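# Place cart parcel upright into gap in desk row

## Task

Take the parcel that sits on the cart and set it into the empty space between two of the three parcels standing in a row on the desk, lined up with that row and with the arrows printed on its sides pointing upward. The three desk parcels must stay upright at their present spots (a slight nudge is acceptable). Nothing may topple or be left leaning. Finally open the gripper and withdraw the robot, so that the result holds without any support from the robot.

## Robot and tools

Robot: a wheeled base with a lifting column carrying a head and two 6-joint arms (left and right), each with a two-finger gripper. Shoulder height S = 0.90 m + column_m. Folded, the robot is 0.73 m long, 0.62 m wide, and its front is 0.40 m ahead of the column.

Frames: the base frame has its origin on the floor under the column, between the drive wheels; x forward, y left, z up. left_hand and right_hand are reported in it: the point where the fingers meet (tips 8 mm further on). The hand's z axis runs along the fingers, its y axis along the opening direction. The odometry frame is the base frame at the start of the scene; base_odometry counts wheel turns only, so slip shows up as travel. Heading is positive to the left.

execute_actions(actions, cameras): actions is a list holding one action or none (empty = just read state and images). An action may contain "base", "joints" and optional "speeds"; its motions begin together. base takes one command only: {"translate_m": d}, a relative straight drive in metres, forward positive, -3 to 3; or {"rotate_rad": d}, a relative turn on the spot in radians, counter-clockwise (left) positive, -3.2 to 3.2. No sideways motion. A base move that would run too long at its top speed is refused, so split big moves. joints is a dictionary of absolute targets keyed by joint name: column_m 0 to 0.8 m; head_tilt_rad -0.61 to 1.308 (positive looks down); left_joint1_rad..left_joint6_rad and right_joint1_rad..right_joint6_rad in radians (joint1 ±2.879, joint2 0 to 3.141, joint3 0 to 3.019, joint4 -1.692 to 1.57, joint5 ±1.57, joint6 ±2.094); left_gripper_m and right_gripper_m, fingertip gap in metres 0 to 0.093. speeds can only slow the base: translate_m 0.05 to 0.8 m/s, rotate_rad 0.1 to 1 rad/s; it does not slow arms. An unknown key or out-of-range number refuses the whole call. Joints left out may still be heading to earlier targets. cameras picks images: cam_head_left, cam_head_right, cam_left_wrist, cam_right_wrist, nav_camera, or all (default).

wait(seconds 0 to 10) lets the scene run and returns state and images. zoom_image(camera, region [x0,y0,x1,y1] pixels, at most 504x504) magnifies a camera's latest image. finished_scene(scene) closes the scene for good and reports success; call it only once the parcel is released and the robot has backed away.

Arm geometry (typical): with joint1 at -1.57 (left) or 1.57 (right) and joints 5, 6 at 0, the arm swings in a vertical plane 0.23 m beside the column, facing forward. With a = j2 - 0.35, b = 1.05 + j2 - j3, c = b - j4 (c = 1.57 means fingers vertical down), the hand sits 0.12 + 0.39 sin a + 0.38 cos b + 0.25 cos c m ahead and S + 0.39 cos a - 0.38 sin b - 0.25 sin c m high. Example: j2, j3, j4 = 0.93, 0.78, 0.14 gives 0.60 m ahead, 0.25 m below S. Real hands tend to sit up to 5 cm lower and nearer (about 12 cm with heavy loads); trust left_hand/right_hand. Joint5 swings the hand sideways (positive to robot's right), joint6 rolls it. Reach is about 1 m. Loads are carried best with fingers pointing down; roughly 2 kg out to 0.6 m ahead. To grasp, command a gripper gap smaller than the parcel; "off_target" is then expected, and a reading 0.002 m or more above target means something is held. Fingers are 7 cm long; the hand body is 10 cm wide.

Results: base_status and joint_status tell how each motion ended: done, off_target, contact_stop (column or base hit something), time_out, or not_followed after "joint command not followed" (a self-collision guard withheld arm targets; back the named joints off by at least 0.05 rad, or move the other arm). on_its_own lists what the robot does uncommanded; "held at" is a held target. If turned_by_wheels and turned_by_imu disagree by over about 4 % and at least 0.05 rad, the base slipped or hit something. base_tilt gives lean in degrees. motor_effort lists left_wheel and right_wheel in percent (bracket = peak). wheel_motors_off = 1 means the wheels were cut after pushing hard about 3 s. A stop in one call skips later motion calls in the same reply.

Cautions: small target changes (under about 0.03 rad, 0.08 for joints 2 and 3) may not move a joint; approach contact in about 0.05 rad steps counted from your previous target. A blocked arm keeps pushing and heats motors; resend its current positions to relax it (a loaded arm sags when you do). MOTOR HOT warns from 85 °C; at 100 °C the arm drops what it holds. Lowering the column halts with contact_stop when a hand touches down, and won't go down again until it rises 0.2 m. A desk top between 0.30 m high and 0.26 m below S can pass over the base and strike the column. After a base contact_stop, drive 0.05 m away before turning. Never let the arms collide or press on each other. Don't drop the parcel, knock the desk parcels over, or shove hard.

Cameras: head cameras look ahead, tilted down by about head_tilt_rad; wrist cameras look along the fingers from 0.10 m behind the tips; nav_camera looks forward from 0.23 m above the floor.

Each tool is called after "Call:" as name(argument=value, ...), one argument or row to a line, values as JSON.

## Session

Call:
execute_actions(
  actions=[],
)

Scene clock: 0.00 s.
Joint torques (N m, as the arm reports them, + toward a larger angle): no reading
base_odometry: x=+0.000 y=+0.000 heading=+0.000 (m, m, rad; odometry frame)
turned_by_wheels: +0.000 (rad since the last result)
turned_by_imu: +0.000 (rad since the last result)
base_tilt: forward=+0.1 right=-0.1 (deg)
base_status: not commanded
joint_positions: column_m=+0.557 head_tilt_rad=+0.895 left_joint1_rad=-1.571 left_joint2_rad=+0.873 left_joint3_rad=+0.364 left_joint4_rad=-0.921 left_joint5_rad=-0.027 left_joint6_rad=+0.029 left_gripper_m=+0.095 right_joint1_rad=+1.573 right_joint2_rad=+0.900 right_joint3_rad=+0.419 right_joint4_rad=-0.902 right_joint5_rad=+0.054 right_joint6_rad=+0.041 right_gripper_m=+0.094
joint_status: not commanded
wheel_motors_off: 0
motor_effort: left_wheel=+4 right_wheel=+2 (%)
left_hand: x=+0.1295 y=+0.2291 z=+1.2583 quat_wxyz=(+0.438, -0.019, -0.899, -0.006) (m; base frame)
right_hand: x=+0.1564 y=-0.2343 z=+1.2444 quat_wxyz=(+0.416, -0.007, -0.909, +0.033) (m; base frame)
pictures: cam_head_left, cam_head_right, cam_left_wrist, cam_right_wrist, nav_camera
Images, in order (width x height): cam_head_left 896x504, cam_head_right 896x504, cam_left_wrist 504x504, cam_right_wrist 504x504, nav_camera 896x504.

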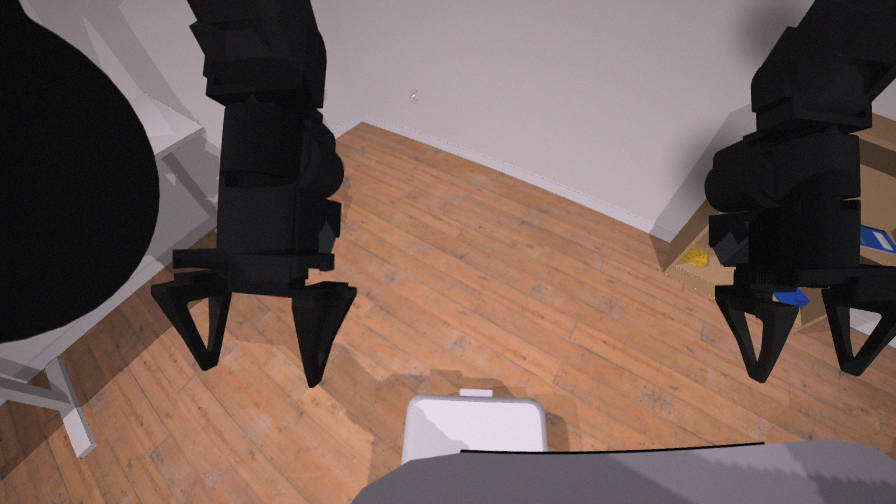

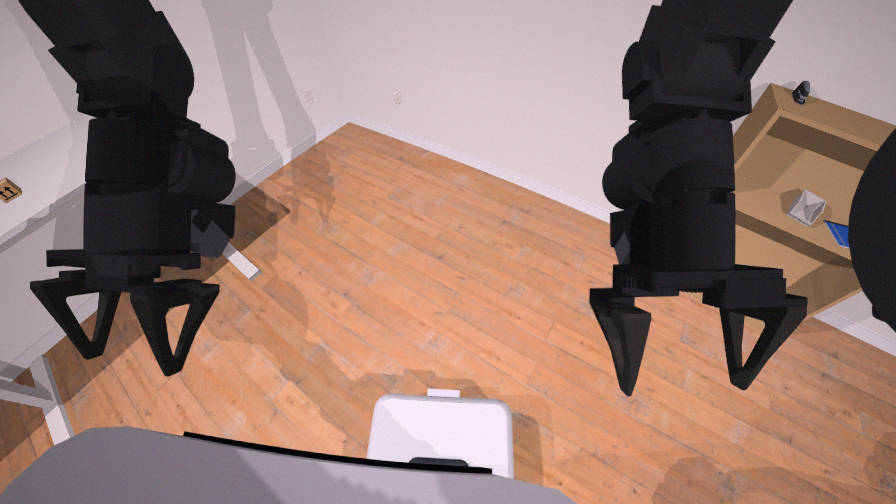

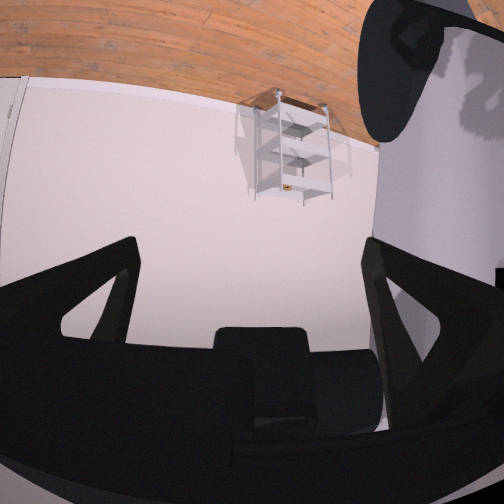

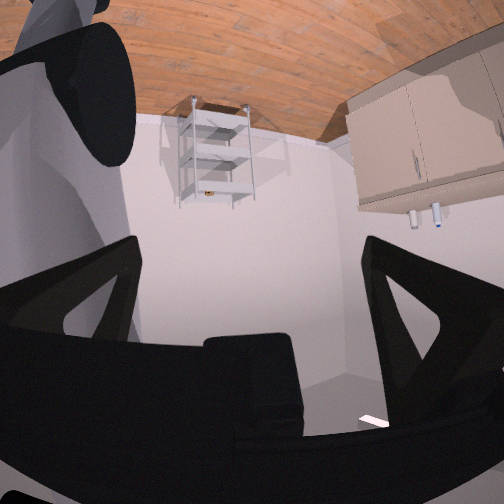

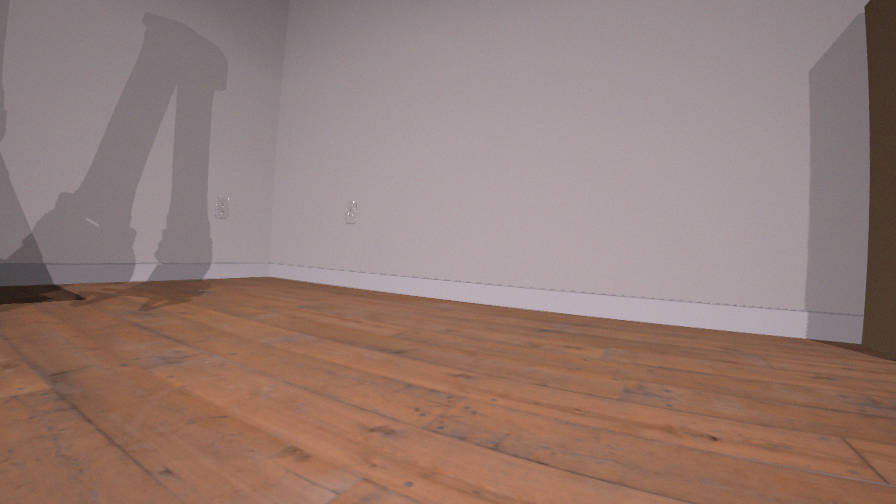

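Call:
execute_actions(
  actions=[
    {"base":{"rotate_rad":1.2},"joints":{"head_tilt_rad":0.5}},
  ],
  cameras=["cam_head_left","cam_head_right","nav_camera"],
)

Call:
execute_actions(
  actions=[
    {"base":{"rotate_rad":1.5}},
  ],
  cameras=["cam_head_left","cam_head_right","nav_camera"],
)

Scene clock: 4.57 s.
Joint torques (N m, as the arm reports them, + toward a larger angle): left_arm=[-0.2  -7.18 -0.88 -1.68 -0.14  0.05] | right_arm=[ 0.1  -9.2  -1.05 -1.2   0.03  0.08]
base_odometry: x=+0.000 y=+0.000 heading=+1.199 (m, m, rad; odometry frame)
turned_by_wheels: +1.199 (rad since the last result)
turned_by_imu: +1.180 (rad since the last result)
base_tilt: forward=+0.1 right=+0.0 (deg)
base_status: done
joint_positions: column_m=+0.557 head_tilt_rad=+0.518 left_joint1_rad=-1.571 left_joint2_rad=+0.873 left_joint3_rad=+0.364 left_joint4_rad=-0.921 left_joint5_rad=-0.027 left_joint6_rad=+0.029 left_gripper_m=+0.095 right_joint1_rad=+1.573 right_joint2_rad=+0.900 right_joint3_rad=+0.419 right_joint4_rad=-0.902 right_joint5_rad=+0.054 right_joint6_rad=+0.041 right_gripper_m=+0.094
joint_status: all done
wheel_motors_off: 0
motor_effort: left_wheel=-4(38) right_wheel=+4(28) (%)
left_hand: x=+0.1295 y=+0.2291 z=+1.2583 quat_wxyz=(+0.438, -0.019, -0.899, -0.006) (m; base frame)
right_hand: x=+0.1564 y=-0.2343 z=+1.2444 quat_wxyz=(+0.416, -0.007, -0.909, +0.033) (m; base frame)
pictures: cam_head_left, cam_head_right, nav_camera
Images, in order (width x height): cam_head_left 896x504, cam_head_right 896x504, nav_camera 896x504.

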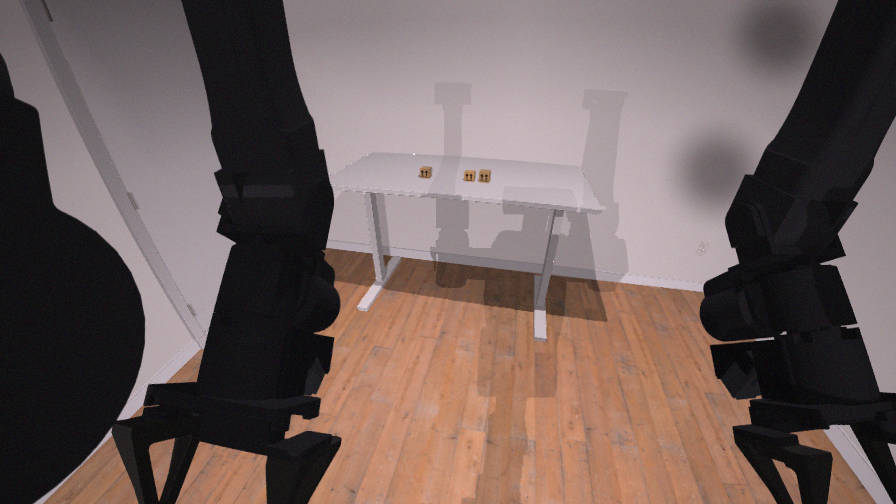

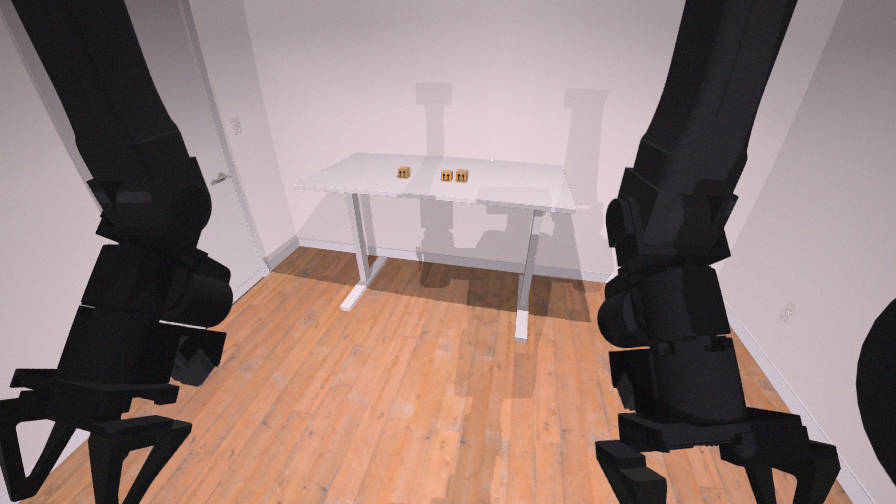

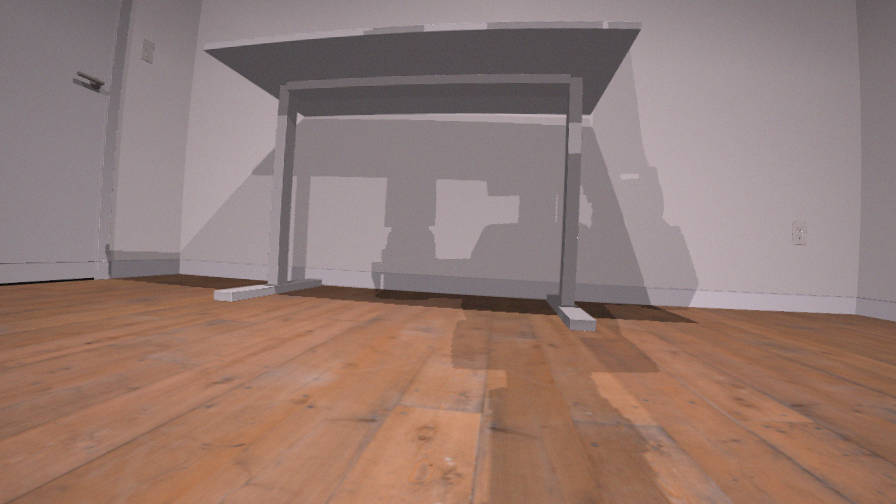

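Scene clock: 7.63 s.
Joint torques (N m, as the arm reports them, + toward a larger angle): left_arm=[-0.09 -6.89 -0.99 -1.67 -0.12  0.06] | right_arm=[-0.1  -9.54 -0.87 -1.13  0.    0.14]
base_odometry: x=+0.000 y=+0.000 heading=+2.698 (m, m, rad; odometry frame)
turned_by_wheels: +1.499 (rad since the last result)
turned_by_imu: +1.478 (rad since the last result)
base_tilt: forward=+0.0 right=-0.1 (deg)
base_status: done
joint_positions: column_m=+0.557 head_tilt_rad=+0.518 left_joint1_rad=-1.571 left_joint2_rad=+0.873 left_joint3_rad=+0.364 left_joint4_rad=-0.921 left_joint5_rad=-0.027 left_joint6_rad=+0.029 left_gripper_m=+0.095 right_joint1_rad=+1.573 right_joint2_rad=+0.900 right_joint3_rad=+0.419 right_joint4_rad=-0.902 right_joint5_rad=+0.054 right_joint6_rad=+0.041 right_gripper_m=+0.094
joint_status: not commanded
wheel_motors_off: 0
motor_effort: left_wheel=-4(22) right_wheel=+5(26) (%)
left_hand: x=+0.1295 y=+0.2291 z=+1.2583 quat_wxyz=(+0.438, -0.019, -0.899, -0.006) (m; base frame)
right_hand: x=+0.1564 y=-0.2343 z=+1.2444 quat_wxyz=(+0.416, -0.007, -0.909, +0.033) (m; base frame)
pictures: cam_head_left, cam_head_right, nav_camera
Images, in order (width x height): cam_head_left 896x504, cam_head_right 896x504, nav_camera 896x504.

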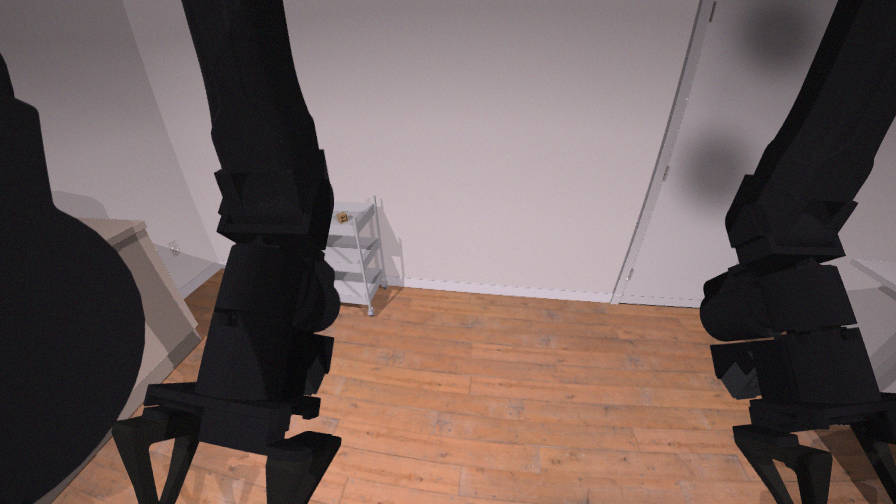

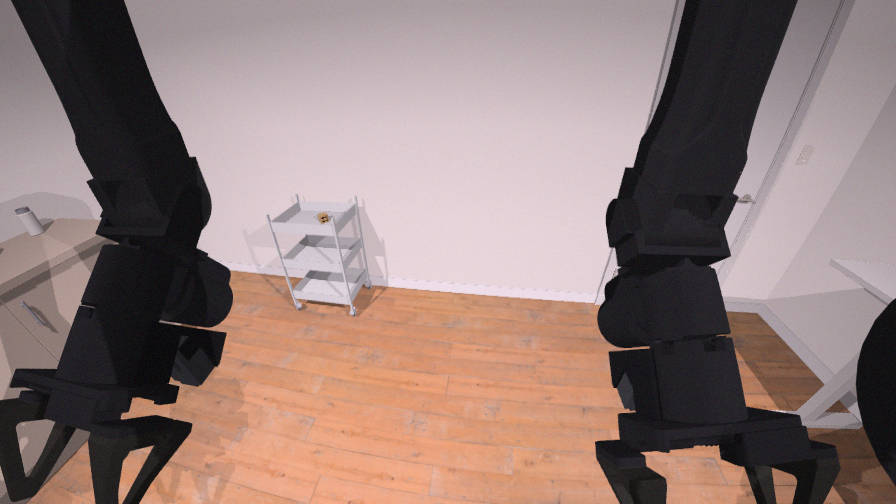

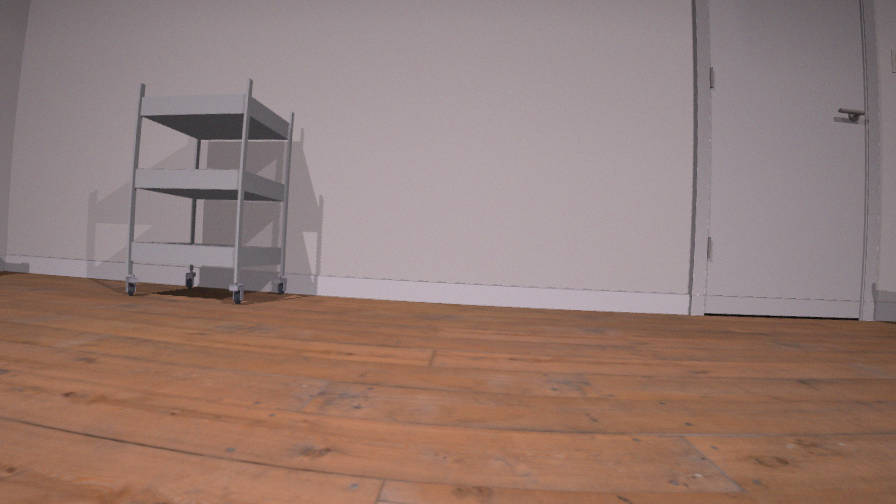

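Call:
execute_actions(
  actions=[
    {"base":{"rotate_rad":0.45}},
  ],
  cameras=["cam_head_left","cam_head_right","nav_camera"],
)

Call:
zoom_image(
  camera="cam_head_right",
  region=[340,150,540,300],
)

Scene clock: 12.13 s.
Joint torques (N m, as the arm reports them, + toward a larger angle): left_arm=[-0.42 -7.16 -0.85 -1.55 -0.14  0.06] | right_arm=[-0.24 -9.38 -1.04 -1.16  0.03  0.14]
base_odometry: x=+0.000 y=+0.000 heading=-3.136 (m, m, rad; odometry frame)
turned_by_wheels: +0.449 (rad since the last result)
turned_by_imu: +0.444 (rad since the last result)
base_tilt: forward=+0.1 right=-0.2 (deg)
base_status: done
joint_positions: column_m=+0.557 head_tilt_rad=+0.518 left_joint1_rad=-1.571 left_joint2_rad=+0.873 left_joint3_rad=+0.364 left_joint4_rad=-0.921 left_joint5_rad=-0.027 left_joint6_rad=+0.029 left_gripper_m=+0.095 right_joint1_rad=+1.573 right_joint2_rad=+0.900 right_joint3_rad=+0.419 right_joint4_rad=-0.902 right_joint5_rad=+0.054 right_joint6_rad=+0.041 right_gripper_m=+0.094
joint_status: not commanded
wheel_motors_off: 0
motor_effort: left_wheel=-4(21) right_wheel=+4(25) (%)
left_hand: x=+0.1295 y=+0.2291 z=+1.2583 quat_wxyz=(+0.438, -0.019, -0.899, -0.006) (m; base frame)
right_hand: x=+0.1564 y=-0.2343 z=+1.2444 quat_wxyz=(+0.416, -0.007, -0.909, +0.033) (m; base frame)
pictures: cam_head_left, cam_head_right, nav_camera
Images, in order (width x height): cam_head_left 896x504, cam_head_right 896x504, nav_camera 896x504.

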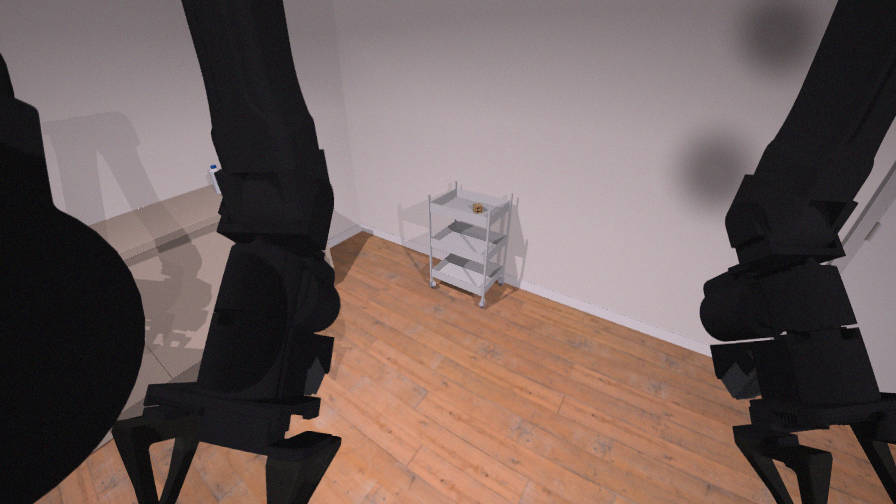

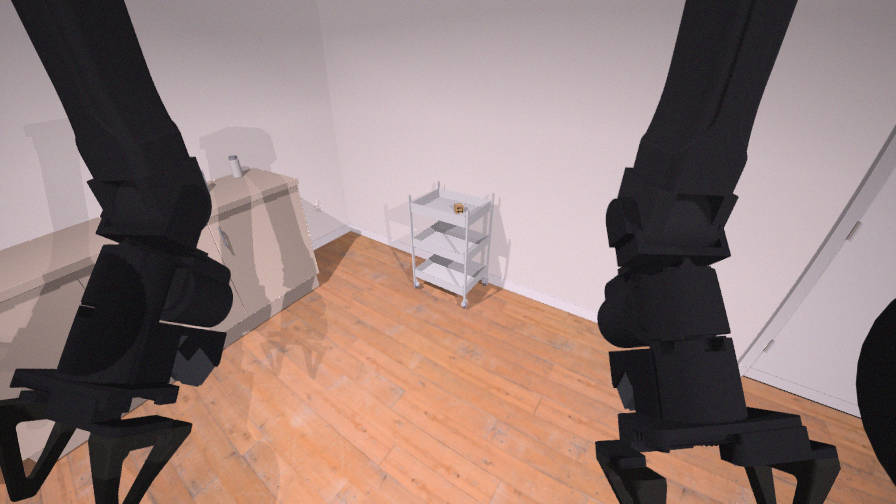

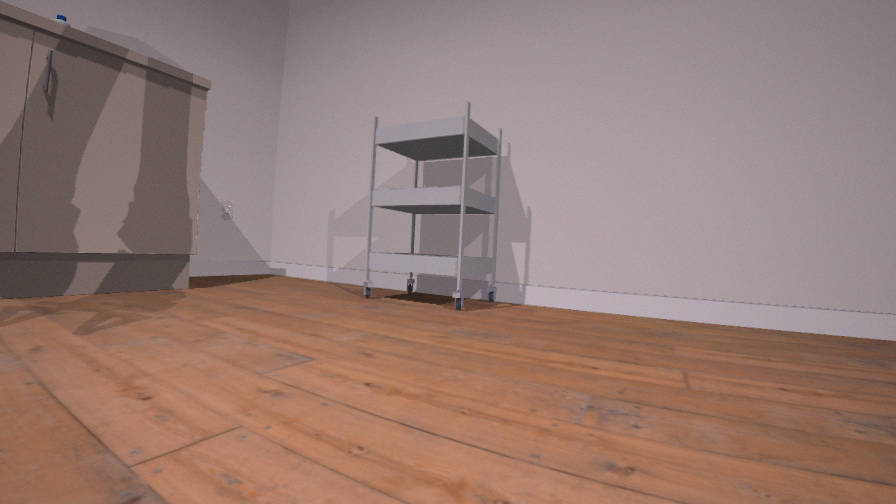

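Region (340, 150, 540, 300) of cam_head_right's 896x504 image, scaled by 2.520, with more detail than that image has; it fills the top 378 rows of this view, and the rest is white.

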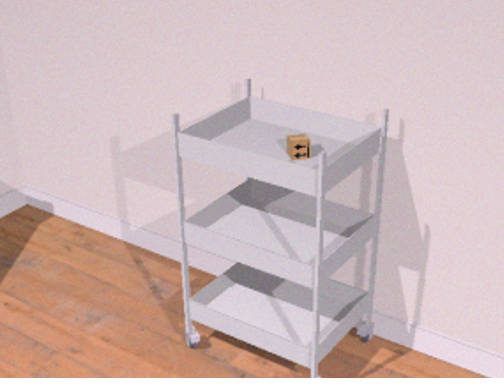

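Call:
execute_actions(
  actions=[
    {"base":{"translate_m":1.1},"joints":{"head_tilt_rad":0.85,"column_m":0.45}},
  ],
  cameras=["cam_head_left","cam_head_right","nav_camera"],
)

Call:
zoom_image(
  camera="cam_head_right",
  region=[350,80,600,270],
)

Scene clock: 19.83 s.
Joint torques (N m, as the arm reports them, + toward a larger angle): left_arm=[-0.3  -7.38 -0.94 -1.6  -0.13  0.05] | right_arm=[ 0.51 -9.61 -0.99 -1.2   0.01  0.12]
base_odometry: x=-1.100 y=-0.007 heading=-3.136 (m, m, rad; odometry frame)
turned_by_wheels: +0.000 (rad since the last result)
turned_by_imu: +0.004 (rad since the last result)
base_tilt: forward=+0.1 right=-0.1 (deg)
base_status: done
joint_positions: column_m=+0.450 head_tilt_rad=+0.852 left_joint1_rad=-1.571 left_joint2_rad=+0.873 left_joint3_rad=+0.365 left_joint4_rad=-0.921 left_joint5_rad=-0.027 left_joint6_rad=+0.029 left_gripper_m=+0.095 right_joint1_rad=+1.573 right_joint2_rad=+0.899 right_joint3_rad=+0.420 right_joint4_rad=-0.902 right_joint5_rad=+0.054 right_joint6_rad=+0.041 right_gripper_m=+0.094
joint_status: all done
wheel_motors_off: 0
motor_effort: left_wheel=+0(37) right_wheel=-1(48) (%)
left_hand: x=+0.1299 y=+0.2291 z=+1.1514 quat_wxyz=(+0.438, -0.019, -0.899, -0.006) (m; base frame)
right_hand: x=+0.1570 y=-0.2343 z=+1.1375 quat_wxyz=(+0.415, -0.007, -0.909, +0.033) (m; base frame)
pictures: cam_head_left, cam_head_right, nav_camera
Images, in order (width x height): cam_head_left 896x504, cam_head_right 896x504, nav_camera 896x504.

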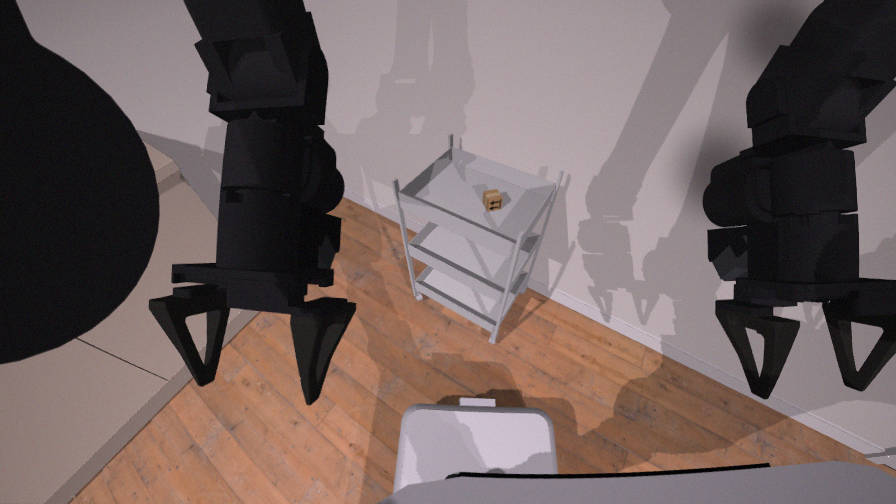

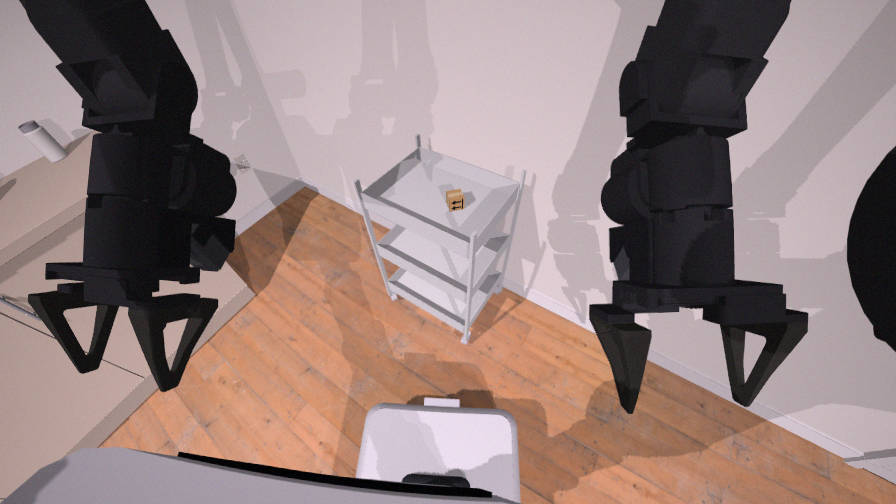

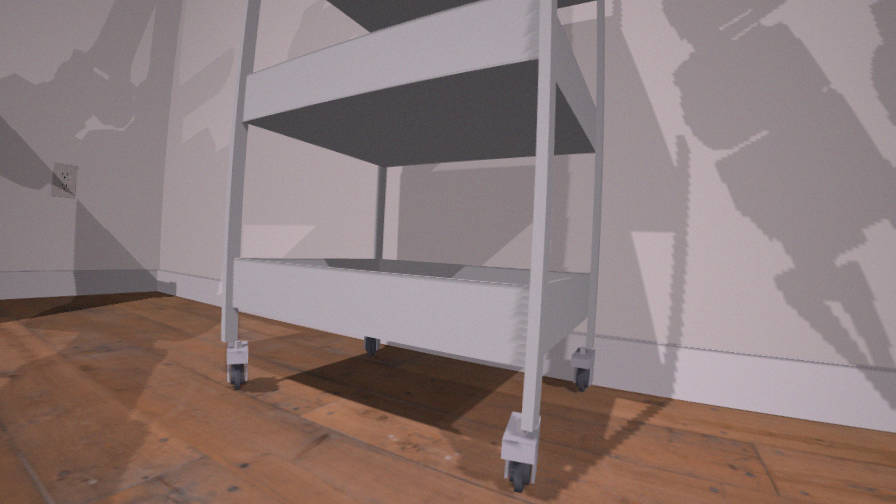

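Region (350, 80, 600, 270) of cam_head_right's 896x504 image, scaled by 2.016, with more detail than that image has; it fills the top 383 rows of this view, and the rest is white.

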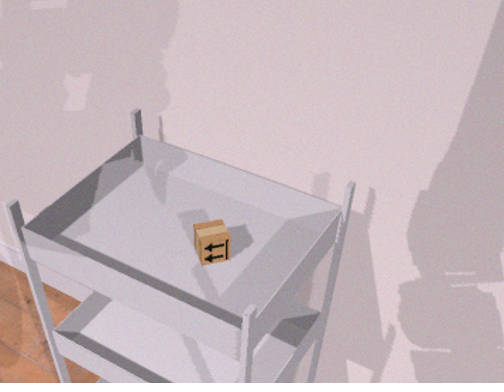

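Call:
execute_actions(
  actions=[
    {"base":{"rotate_rad":-0.2},"joints":{"left_joint2_rad":1.25,"left_joint3_rad":1.21,"left_joint4_rad":-0.48,"left_joint5_rad":0.4,"left_joint6_rad":1.57,"head_tilt_rad":0.95,"left_gripper_m":0.093}},
  ],
  cameras=["cam_head_left","cam_head_right","cam_left_wrist"],
)

Scene clock: 28.97 s.
Joint torques (N m, as the arm reports them, + toward a larger angle): left_arm=[ -0.47 -19.28   4.02  -0.03   0.22   0.12] | right_arm=[-0.3  -8.87 -1.18 -1.1  -0.03  0.15]
base_odometry: x=-1.100 y=-0.007 heading=+2.949 (m, m, rad; odometry frame)
turned_by_wheels: -0.199 (rad since the last result)
turned_by_imu: -0.194 (rad since the last result)
base_tilt: forward=+0.3 right=-0.1 (deg)
base_status: done
joint_positions: column_m=+0.450 head_tilt_rad=+0.951 left_joint1_rad=-1.571 left_joint2_rad=+1.251 left_joint3_rad=+1.205 left_joint4_rad=-0.478 left_joint5_rad=+0.399 left_joint6_rad=+1.563 left_gripper_m=+0.093 right_joint1_rad=+1.573 right_joint2_rad=+0.899 right_joint3_rad=+0.420 right_joint4_rad=-0.902 right_joint5_rad=+0.054 right_joint6_rad=+0.041 right_gripper_m=+0.094
joint_status: all done
wheel_motors_off: 0
motor_effort: left_wheel=+1(31) right_wheel=-2(44) (%)
left_hand: x=+0.6022 y=+0.1577 z=+1.0184 quat_wxyz=(-0.140, -0.690, -0.696, +0.141) (m; base frame)
right_hand: x=+0.1570 y=-0.2343 z=+1.1375 quat_wxyz=(+0.415, -0.007, -0.909, +0.033) (m; base frame)
pictures: cam_head_left, cam_head_right, cam_left_wrist
Images, in order (width x height): cam_head_left 896x504, cam_head_right 896x504, cam_left_wrist 504x504.

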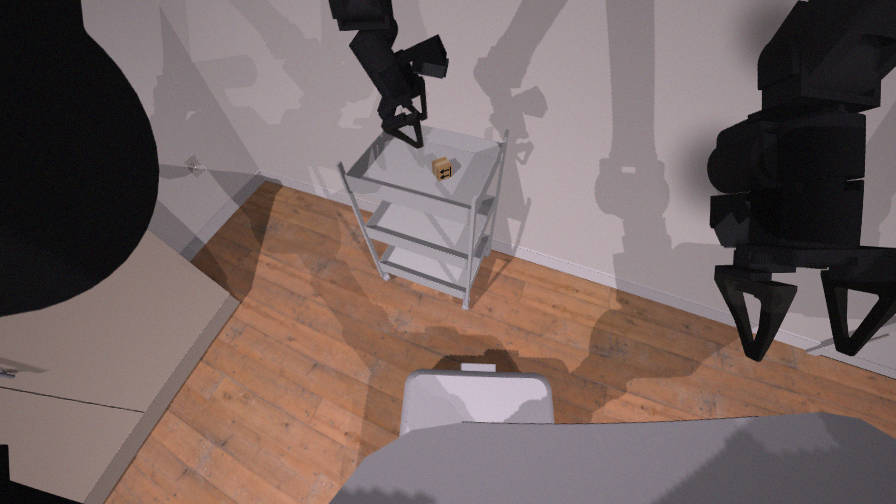

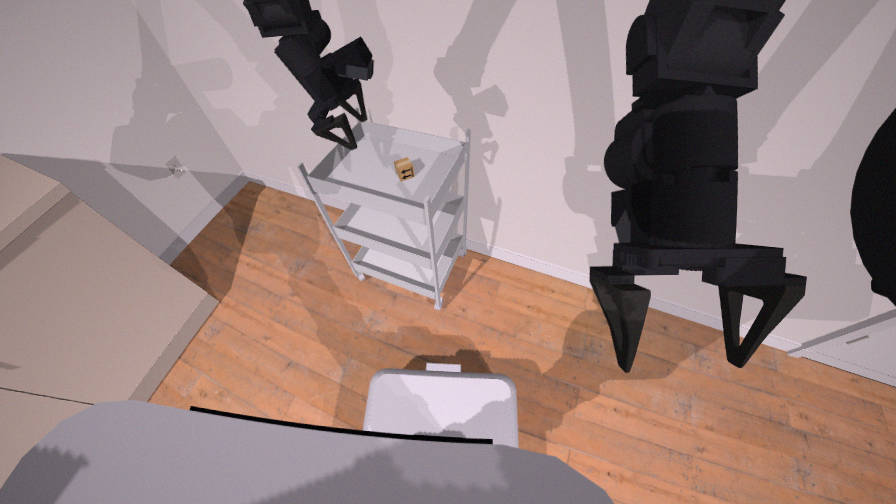

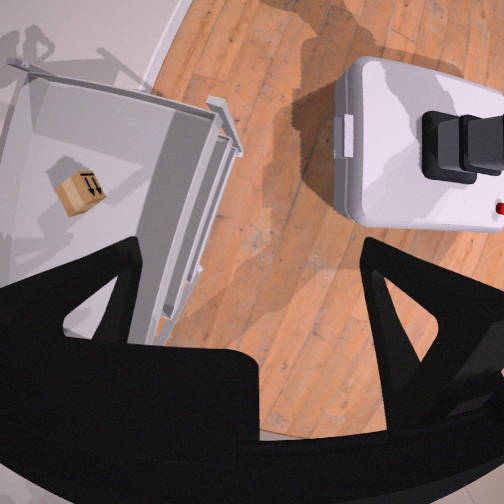

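Call:
execute_actions(
  actions=[
    {"base":{"translate_m":0.35},"joints":{"left_joint6_rad":1.2,"column_m":0.33}},
  ],
  cameras=["cam_head_left","cam_left_wrist"],
)

Scene clock: 34.43 s.
Joint torques (N m, as the arm reports them, + toward a larger angle): left_arm=[ -0.56 -18.23   4.34   0.05   0.2    0.  ] | right_arm=[ 0.08 -9.38 -0.98 -1.26  0.02  0.13]
base_odometry: x=-1.432 y=+0.058 heading=+2.993 (m, m, rad; odometry frame)
turned_by_wheels: +0.044 (rad since the last result)
turned_by_imu: +0.111 (rad since the last result)
base_tilt: forward=+0.0 right=-0.1 (deg)
base_status: translate_m contact_stop (by the wheels' count: +0.338 of +0.350)
joint_positions: column_m=+0.330 head_tilt_rad=+0.954 left_joint1_rad=-1.569 left_joint2_rad=+1.246 left_joint3_rad=+1.201 left_joint4_rad=-0.480 left_joint5_rad=+0.399 left_joint6_rad=+1.206 left_gripper_m=+0.093 right_joint1_rad=+1.571 right_joint2_rad=+0.897 right_joint3_rad=+0.419 right_joint4_rad=-0.901 right_joint5_rad=+0.053 right_joint6_rad=+0.041 right_gripper_m=+0.094
joint_status: all done
wheel_motors_off: 0
motor_effort: left_wheel=+0(84) right_wheel=+1(97) (%)
left_hand: x=+0.6005 y=+0.1588 z=+0.8998 quat_wxyz=(-0.111, -0.555, -0.808, +0.163) (m; base frame)
right_hand: x=+0.1573 y=-0.2345 z=+1.0176 quat_wxyz=(+0.414, -0.007, -0.910, +0.033) (m; base frame)
pictures: cam_head_left, cam_left_wrist
Images, in order (width x height): cam_head_left 896x504, cam_left_wrist 504x504.

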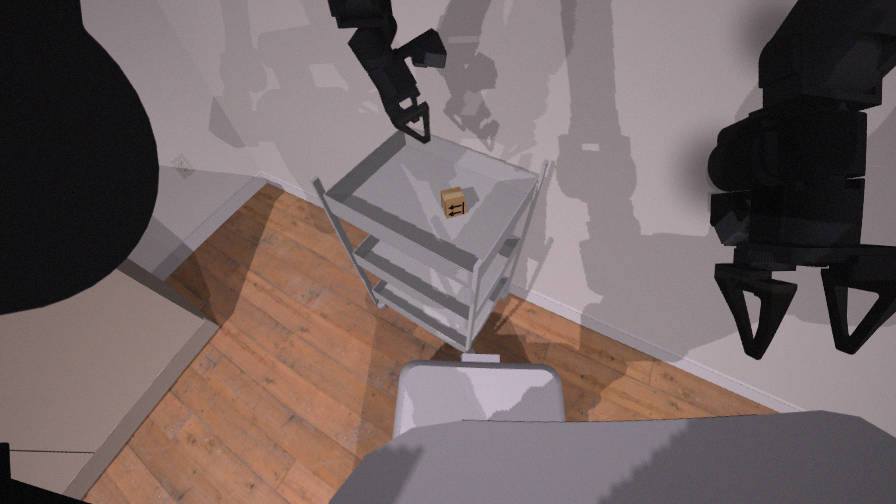

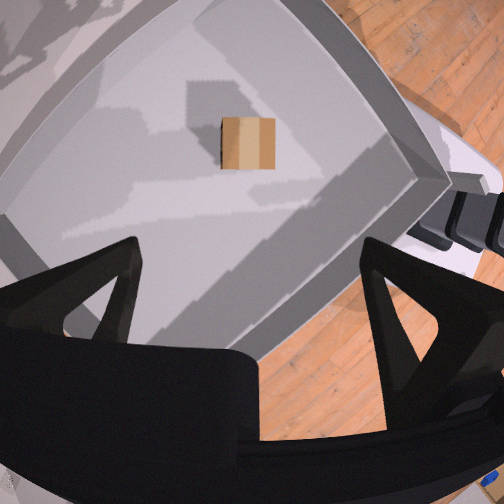

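Call:
execute_actions(
  actions=[
    {"joints":{"left_joint1_rad":-1.69,"column_m":0.22}},
  ],
  cameras=["cam_head_left","cam_left_wrist"],
)

Scene clock: 40.00 s.
Joint torques (N m, as the arm reports them, + toward a larger angle): left_arm=[ -1.19 -18.6    4.24   0.08   0.24   0.01] | right_arm=[ 0.1  -8.87 -1.08 -1.19 -0.01  0.12]
base_odometry: x=-1.432 y=+0.058 heading=+2.993 (m, m, rad; odometry frame)
turned_by_wheels: +0.000 (rad since the last result)
turned_by_imu: +0.001 (rad since the last result)
base_tilt: forward=+0.1 right=+0.1 (deg)
base_status: not commanded
joint_positions: column_m=+0.220 head_tilt_rad=+0.954 left_joint1_rad=-1.699 left_joint2_rad=+1.246 left_joint3_rad=+1.201 left_joint4_rad=-0.480 left_joint5_rad=+0.400 left_joint6_rad=+1.206 left_gripper_m=+0.093 right_joint1_rad=+1.571 right_joint2_rad=+0.897 right_joint3_rad=+0.419 right_joint4_rad=-0.901 right_joint5_rad=+0.053 right_joint6_rad=+0.041 right_gripper_m=+0.094
joint_status: all done
wheel_motors_off: 0
motor_effort: left_wheel=-1(1) right_wheel=+2(2) (%)
left_hand: x=+0.5939 y=+0.0880 z=+0.8013 quat_wxyz=(-0.137, -0.574, -0.779, +0.212) (m; base frame)
right_hand: x=+0.1573 y=-0.2345 z=+0.9076 quat_wxyz=(+0.414, -0.007, -0.910, +0.033) (m; base frame)
pictures: cam_head_left, cam_left_wrist
Images, in order (width x height): cam_head_left 896x504, cam_left_wrist 504x504.

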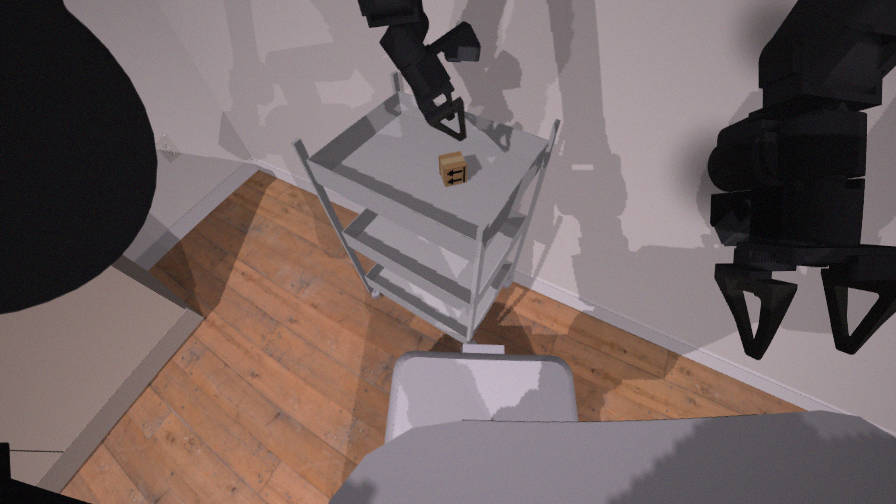

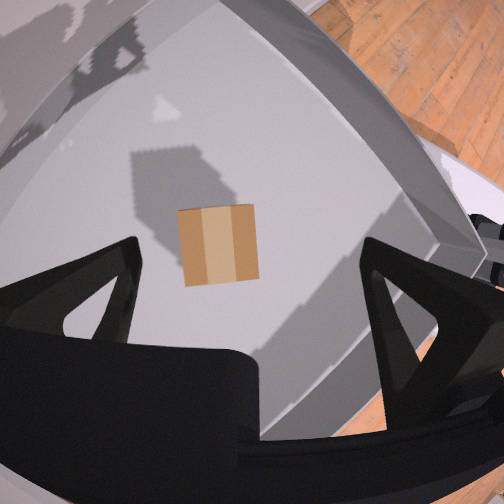

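Call:
execute_actions(
  actions=[
    {"joints":{"left_joint1_rad":-1.63,"left_joint4_rad":-0.40,"column_m":0.17}},
  ],
  cameras=["cam_head_left","cam_left_wrist"],
)

Scene clock: 42.93 s.
Joint torques (N m, as the arm reports them, + toward a larger angle): left_arm=[ -1.7  -18.5    4.43   0.53   0.21   0.  ] | right_arm=[ 0.82 -9.39 -1.08 -1.27 -0.02  0.11]
base_odometry: x=-1.432 y=+0.058 heading=+2.993 (m, m, rad; odometry frame)
turned_by_wheels: +0.000 (rad since the last result)
turned_by_imu: +0.001 (rad since the last result)
base_tilt: forward=+0.2 right=-0.1 (deg)
base_status: not commanded
joint_positions: column_m=+0.170 head_tilt_rad=+0.954 left_joint1_rad=-1.624 left_joint2_rad=+1.246 left_joint3_rad=+1.201 left_joint4_rad=-0.405 left_joint5_rad=+0.400 left_joint6_rad=+1.206 left_gripper_m=+0.093 right_joint1_rad=+1.571 right_joint2_rad=+0.897 right_joint3_rad=+0.419 right_joint4_rad=-0.901 right_joint5_rad=+0.053 right_joint6_rad=+0.041 right_gripper_m=+0.094
joint_status: all done
wheel_motors_off: 0
motor_effort: left_wheel=-1(1) right_wheel=+1(3) (%)
left_hand: x=+0.6156 y=+0.1281 z=+0.7443 quat_wxyz=(-0.153, -0.569, -0.791, +0.164) (m; base frame)
right_hand: x=+0.1573 y=-0.2345 z=+0.8576 quat_wxyz=(+0.414, -0.007, -0.910, +0.033) (m; base frame)
pictures: cam_head_left, cam_left_wrist
Images, in order (width x height): cam_head_left 896x504, cam_left_wrist 504x504.

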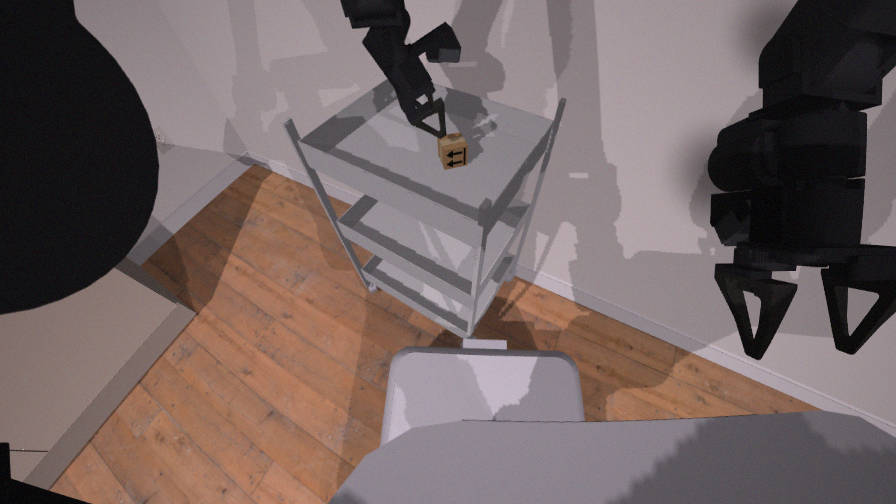

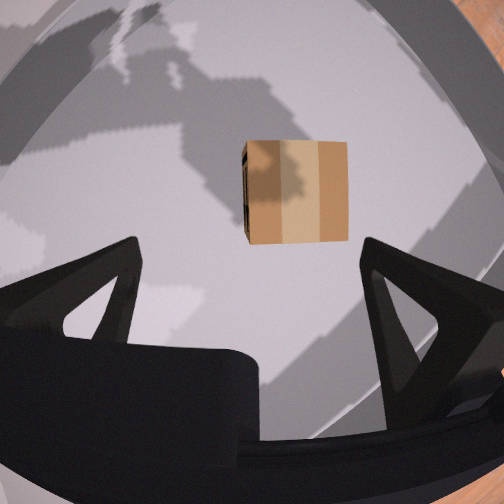

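Call:
execute_actions(
  actions=[
    {"joints":{"left_joint1_rad":-1.675,"left_joint4_rad":-0.48,"column_m":0.16}},
  ],
  cameras=["cam_head_left","cam_left_wrist"],
)

Scene clock: 44.47 s.
Joint torques (N m, as the arm reports them, + toward a larger angle): left_arm=[ -1.5  -18.58   4.21  -0.05   0.24   0.01] | right_arm=[ 0.2  -9.29 -1.1  -1.27  0.    0.15]
base_odometry: x=-1.432 y=+0.058 heading=+2.993 (m, m, rad; odometry frame)
turned_by_wheels: +0.000 (rad since the last result)
turned_by_imu: +0.000 (rad since the last result)
base_tilt: forward=+0.1 right=-0.1 (deg)
base_status: not commanded
joint_positions: column_m=+0.160 head_tilt_rad=+0.954 left_joint1_rad=-1.677 left_joint2_rad=+1.246 left_joint3_rad=+1.201 left_joint4_rad=-0.477 left_joint5_rad=+0.400 left_joint6_rad=+1.206 left_gripper_m=+0.093 right_joint1_rad=+1.571 right_joint2_rad=+0.897 right_joint3_rad=+0.419 right_joint4_rad=-0.901 right_joint5_rad=+0.053 right_joint6_rad=+0.041 right_gripper_m=+0.094
joint_status: all done
wheel_motors_off: 0
motor_effort: left_wheel=-1(1) right_wheel=+2(2) (%)
left_hand: x=+0.5961 y=+0.0998 z=+0.7388 quat_wxyz=(-0.134, -0.571, -0.784, +0.203) (m; base frame)
right_hand: x=+0.1573 y=-0.2345 z=+0.8476 quat_wxyz=(+0.414, -0.007, -0.910, +0.033) (m; base frame)
pictures: cam_head_left, cam_left_wrist
Images, in order (width x height): cam_head_left 896x504, cam_left_wrist 504x504.

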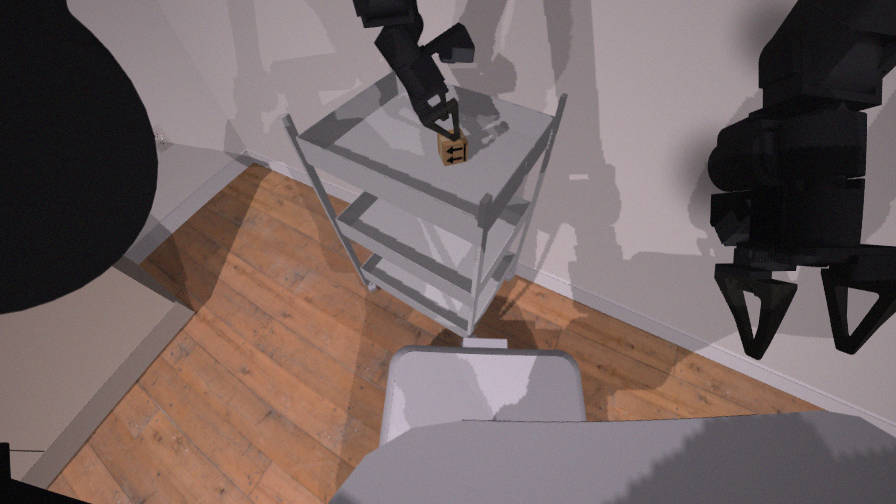

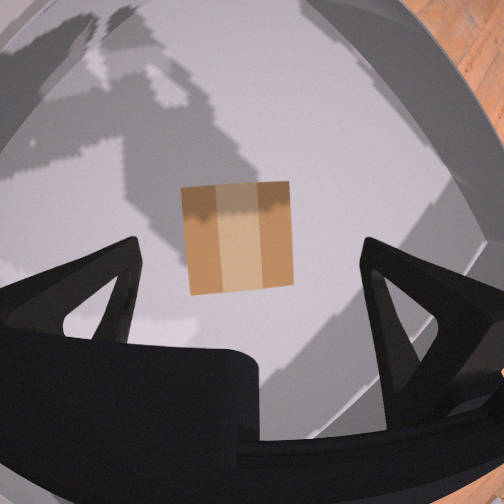

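Call:
execute_actions(
  actions=[
    {"joints":{"column_m":0.12,"left_joint4_rad":-0.48}},
  ],
  cameras=["cam_head_left","cam_left_wrist"],
)

Scene clock: 46.67 s.
Joint torques (N m, as the arm reports them, + toward a larger angle): left_arm=[ -1.44 -17.46   4.2   -0.07   0.23   0.01] | right_arm=[ 0.06 -9.57 -1.19 -1.2   0.03  0.12]
base_odometry: x=-1.432 y=+0.058 heading=+2.993 (m, m, rad; odometry frame)
turned_by_wheels: +0.000 (rad since the last result)
turned_by_imu: +0.000 (rad since the last result)
base_tilt: forward=+0.0 right=-0.1 (deg)
base_status: not commanded
joint_positions: column_m=+0.120 head_tilt_rad=+0.954 left_joint1_rad=-1.677 left_joint2_rad=+1.246 left_joint3_rad=+1.201 left_joint4_rad=-0.477 left_joint5_rad=+0.400 left_joint6_rad=+1.206 left_gripper_m=+0.093 right_joint1_rad=+1.571 right_joint2_rad=+0.897 right_joint3_rad=+0.419 right_joint4_rad=-0.901 right_joint5_rad=+0.053 right_joint6_rad=+0.041 right_gripper_m=+0.094
joint_status: all done
wheel_motors_off: 0
motor_effort: left_wheel=-1(1) right_wheel=+2(2) (%)
left_hand: x=+0.5961 y=+0.0998 z=+0.6988 quat_wxyz=(-0.134, -0.571, -0.784, +0.203) (m; base frame)
right_hand: x=+0.1573 y=-0.2345 z=+0.8076 quat_wxyz=(+0.414, -0.007, -0.910, +0.033) (m; base frame)
pictures: cam_head_left, cam_left_wrist
Images, in order (width x height): cam_head_left 896x504, cam_left_wrist 504x504.

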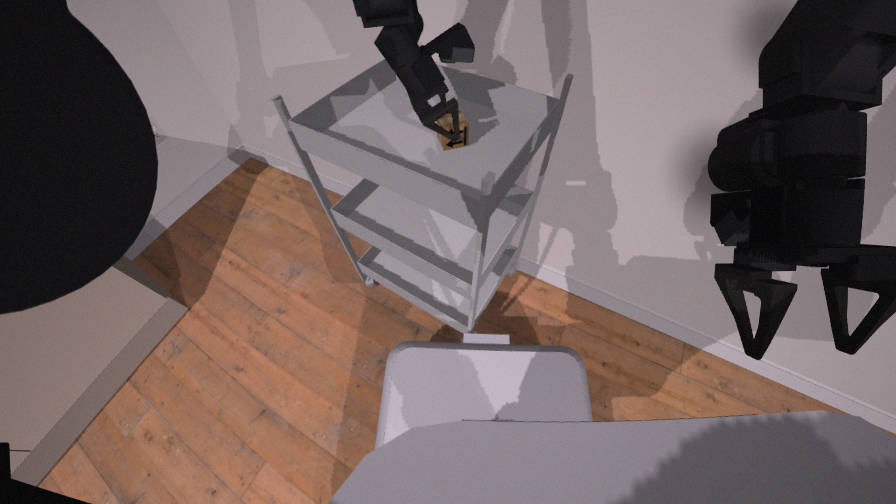

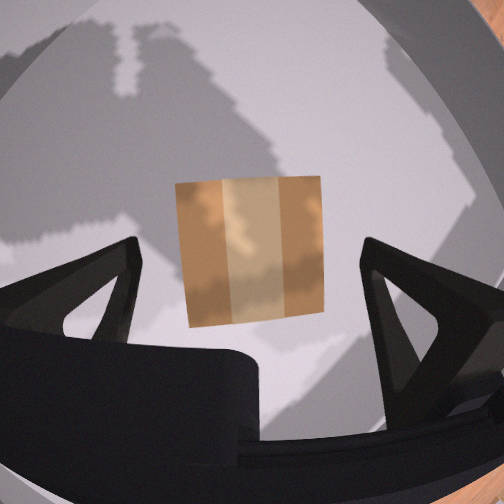

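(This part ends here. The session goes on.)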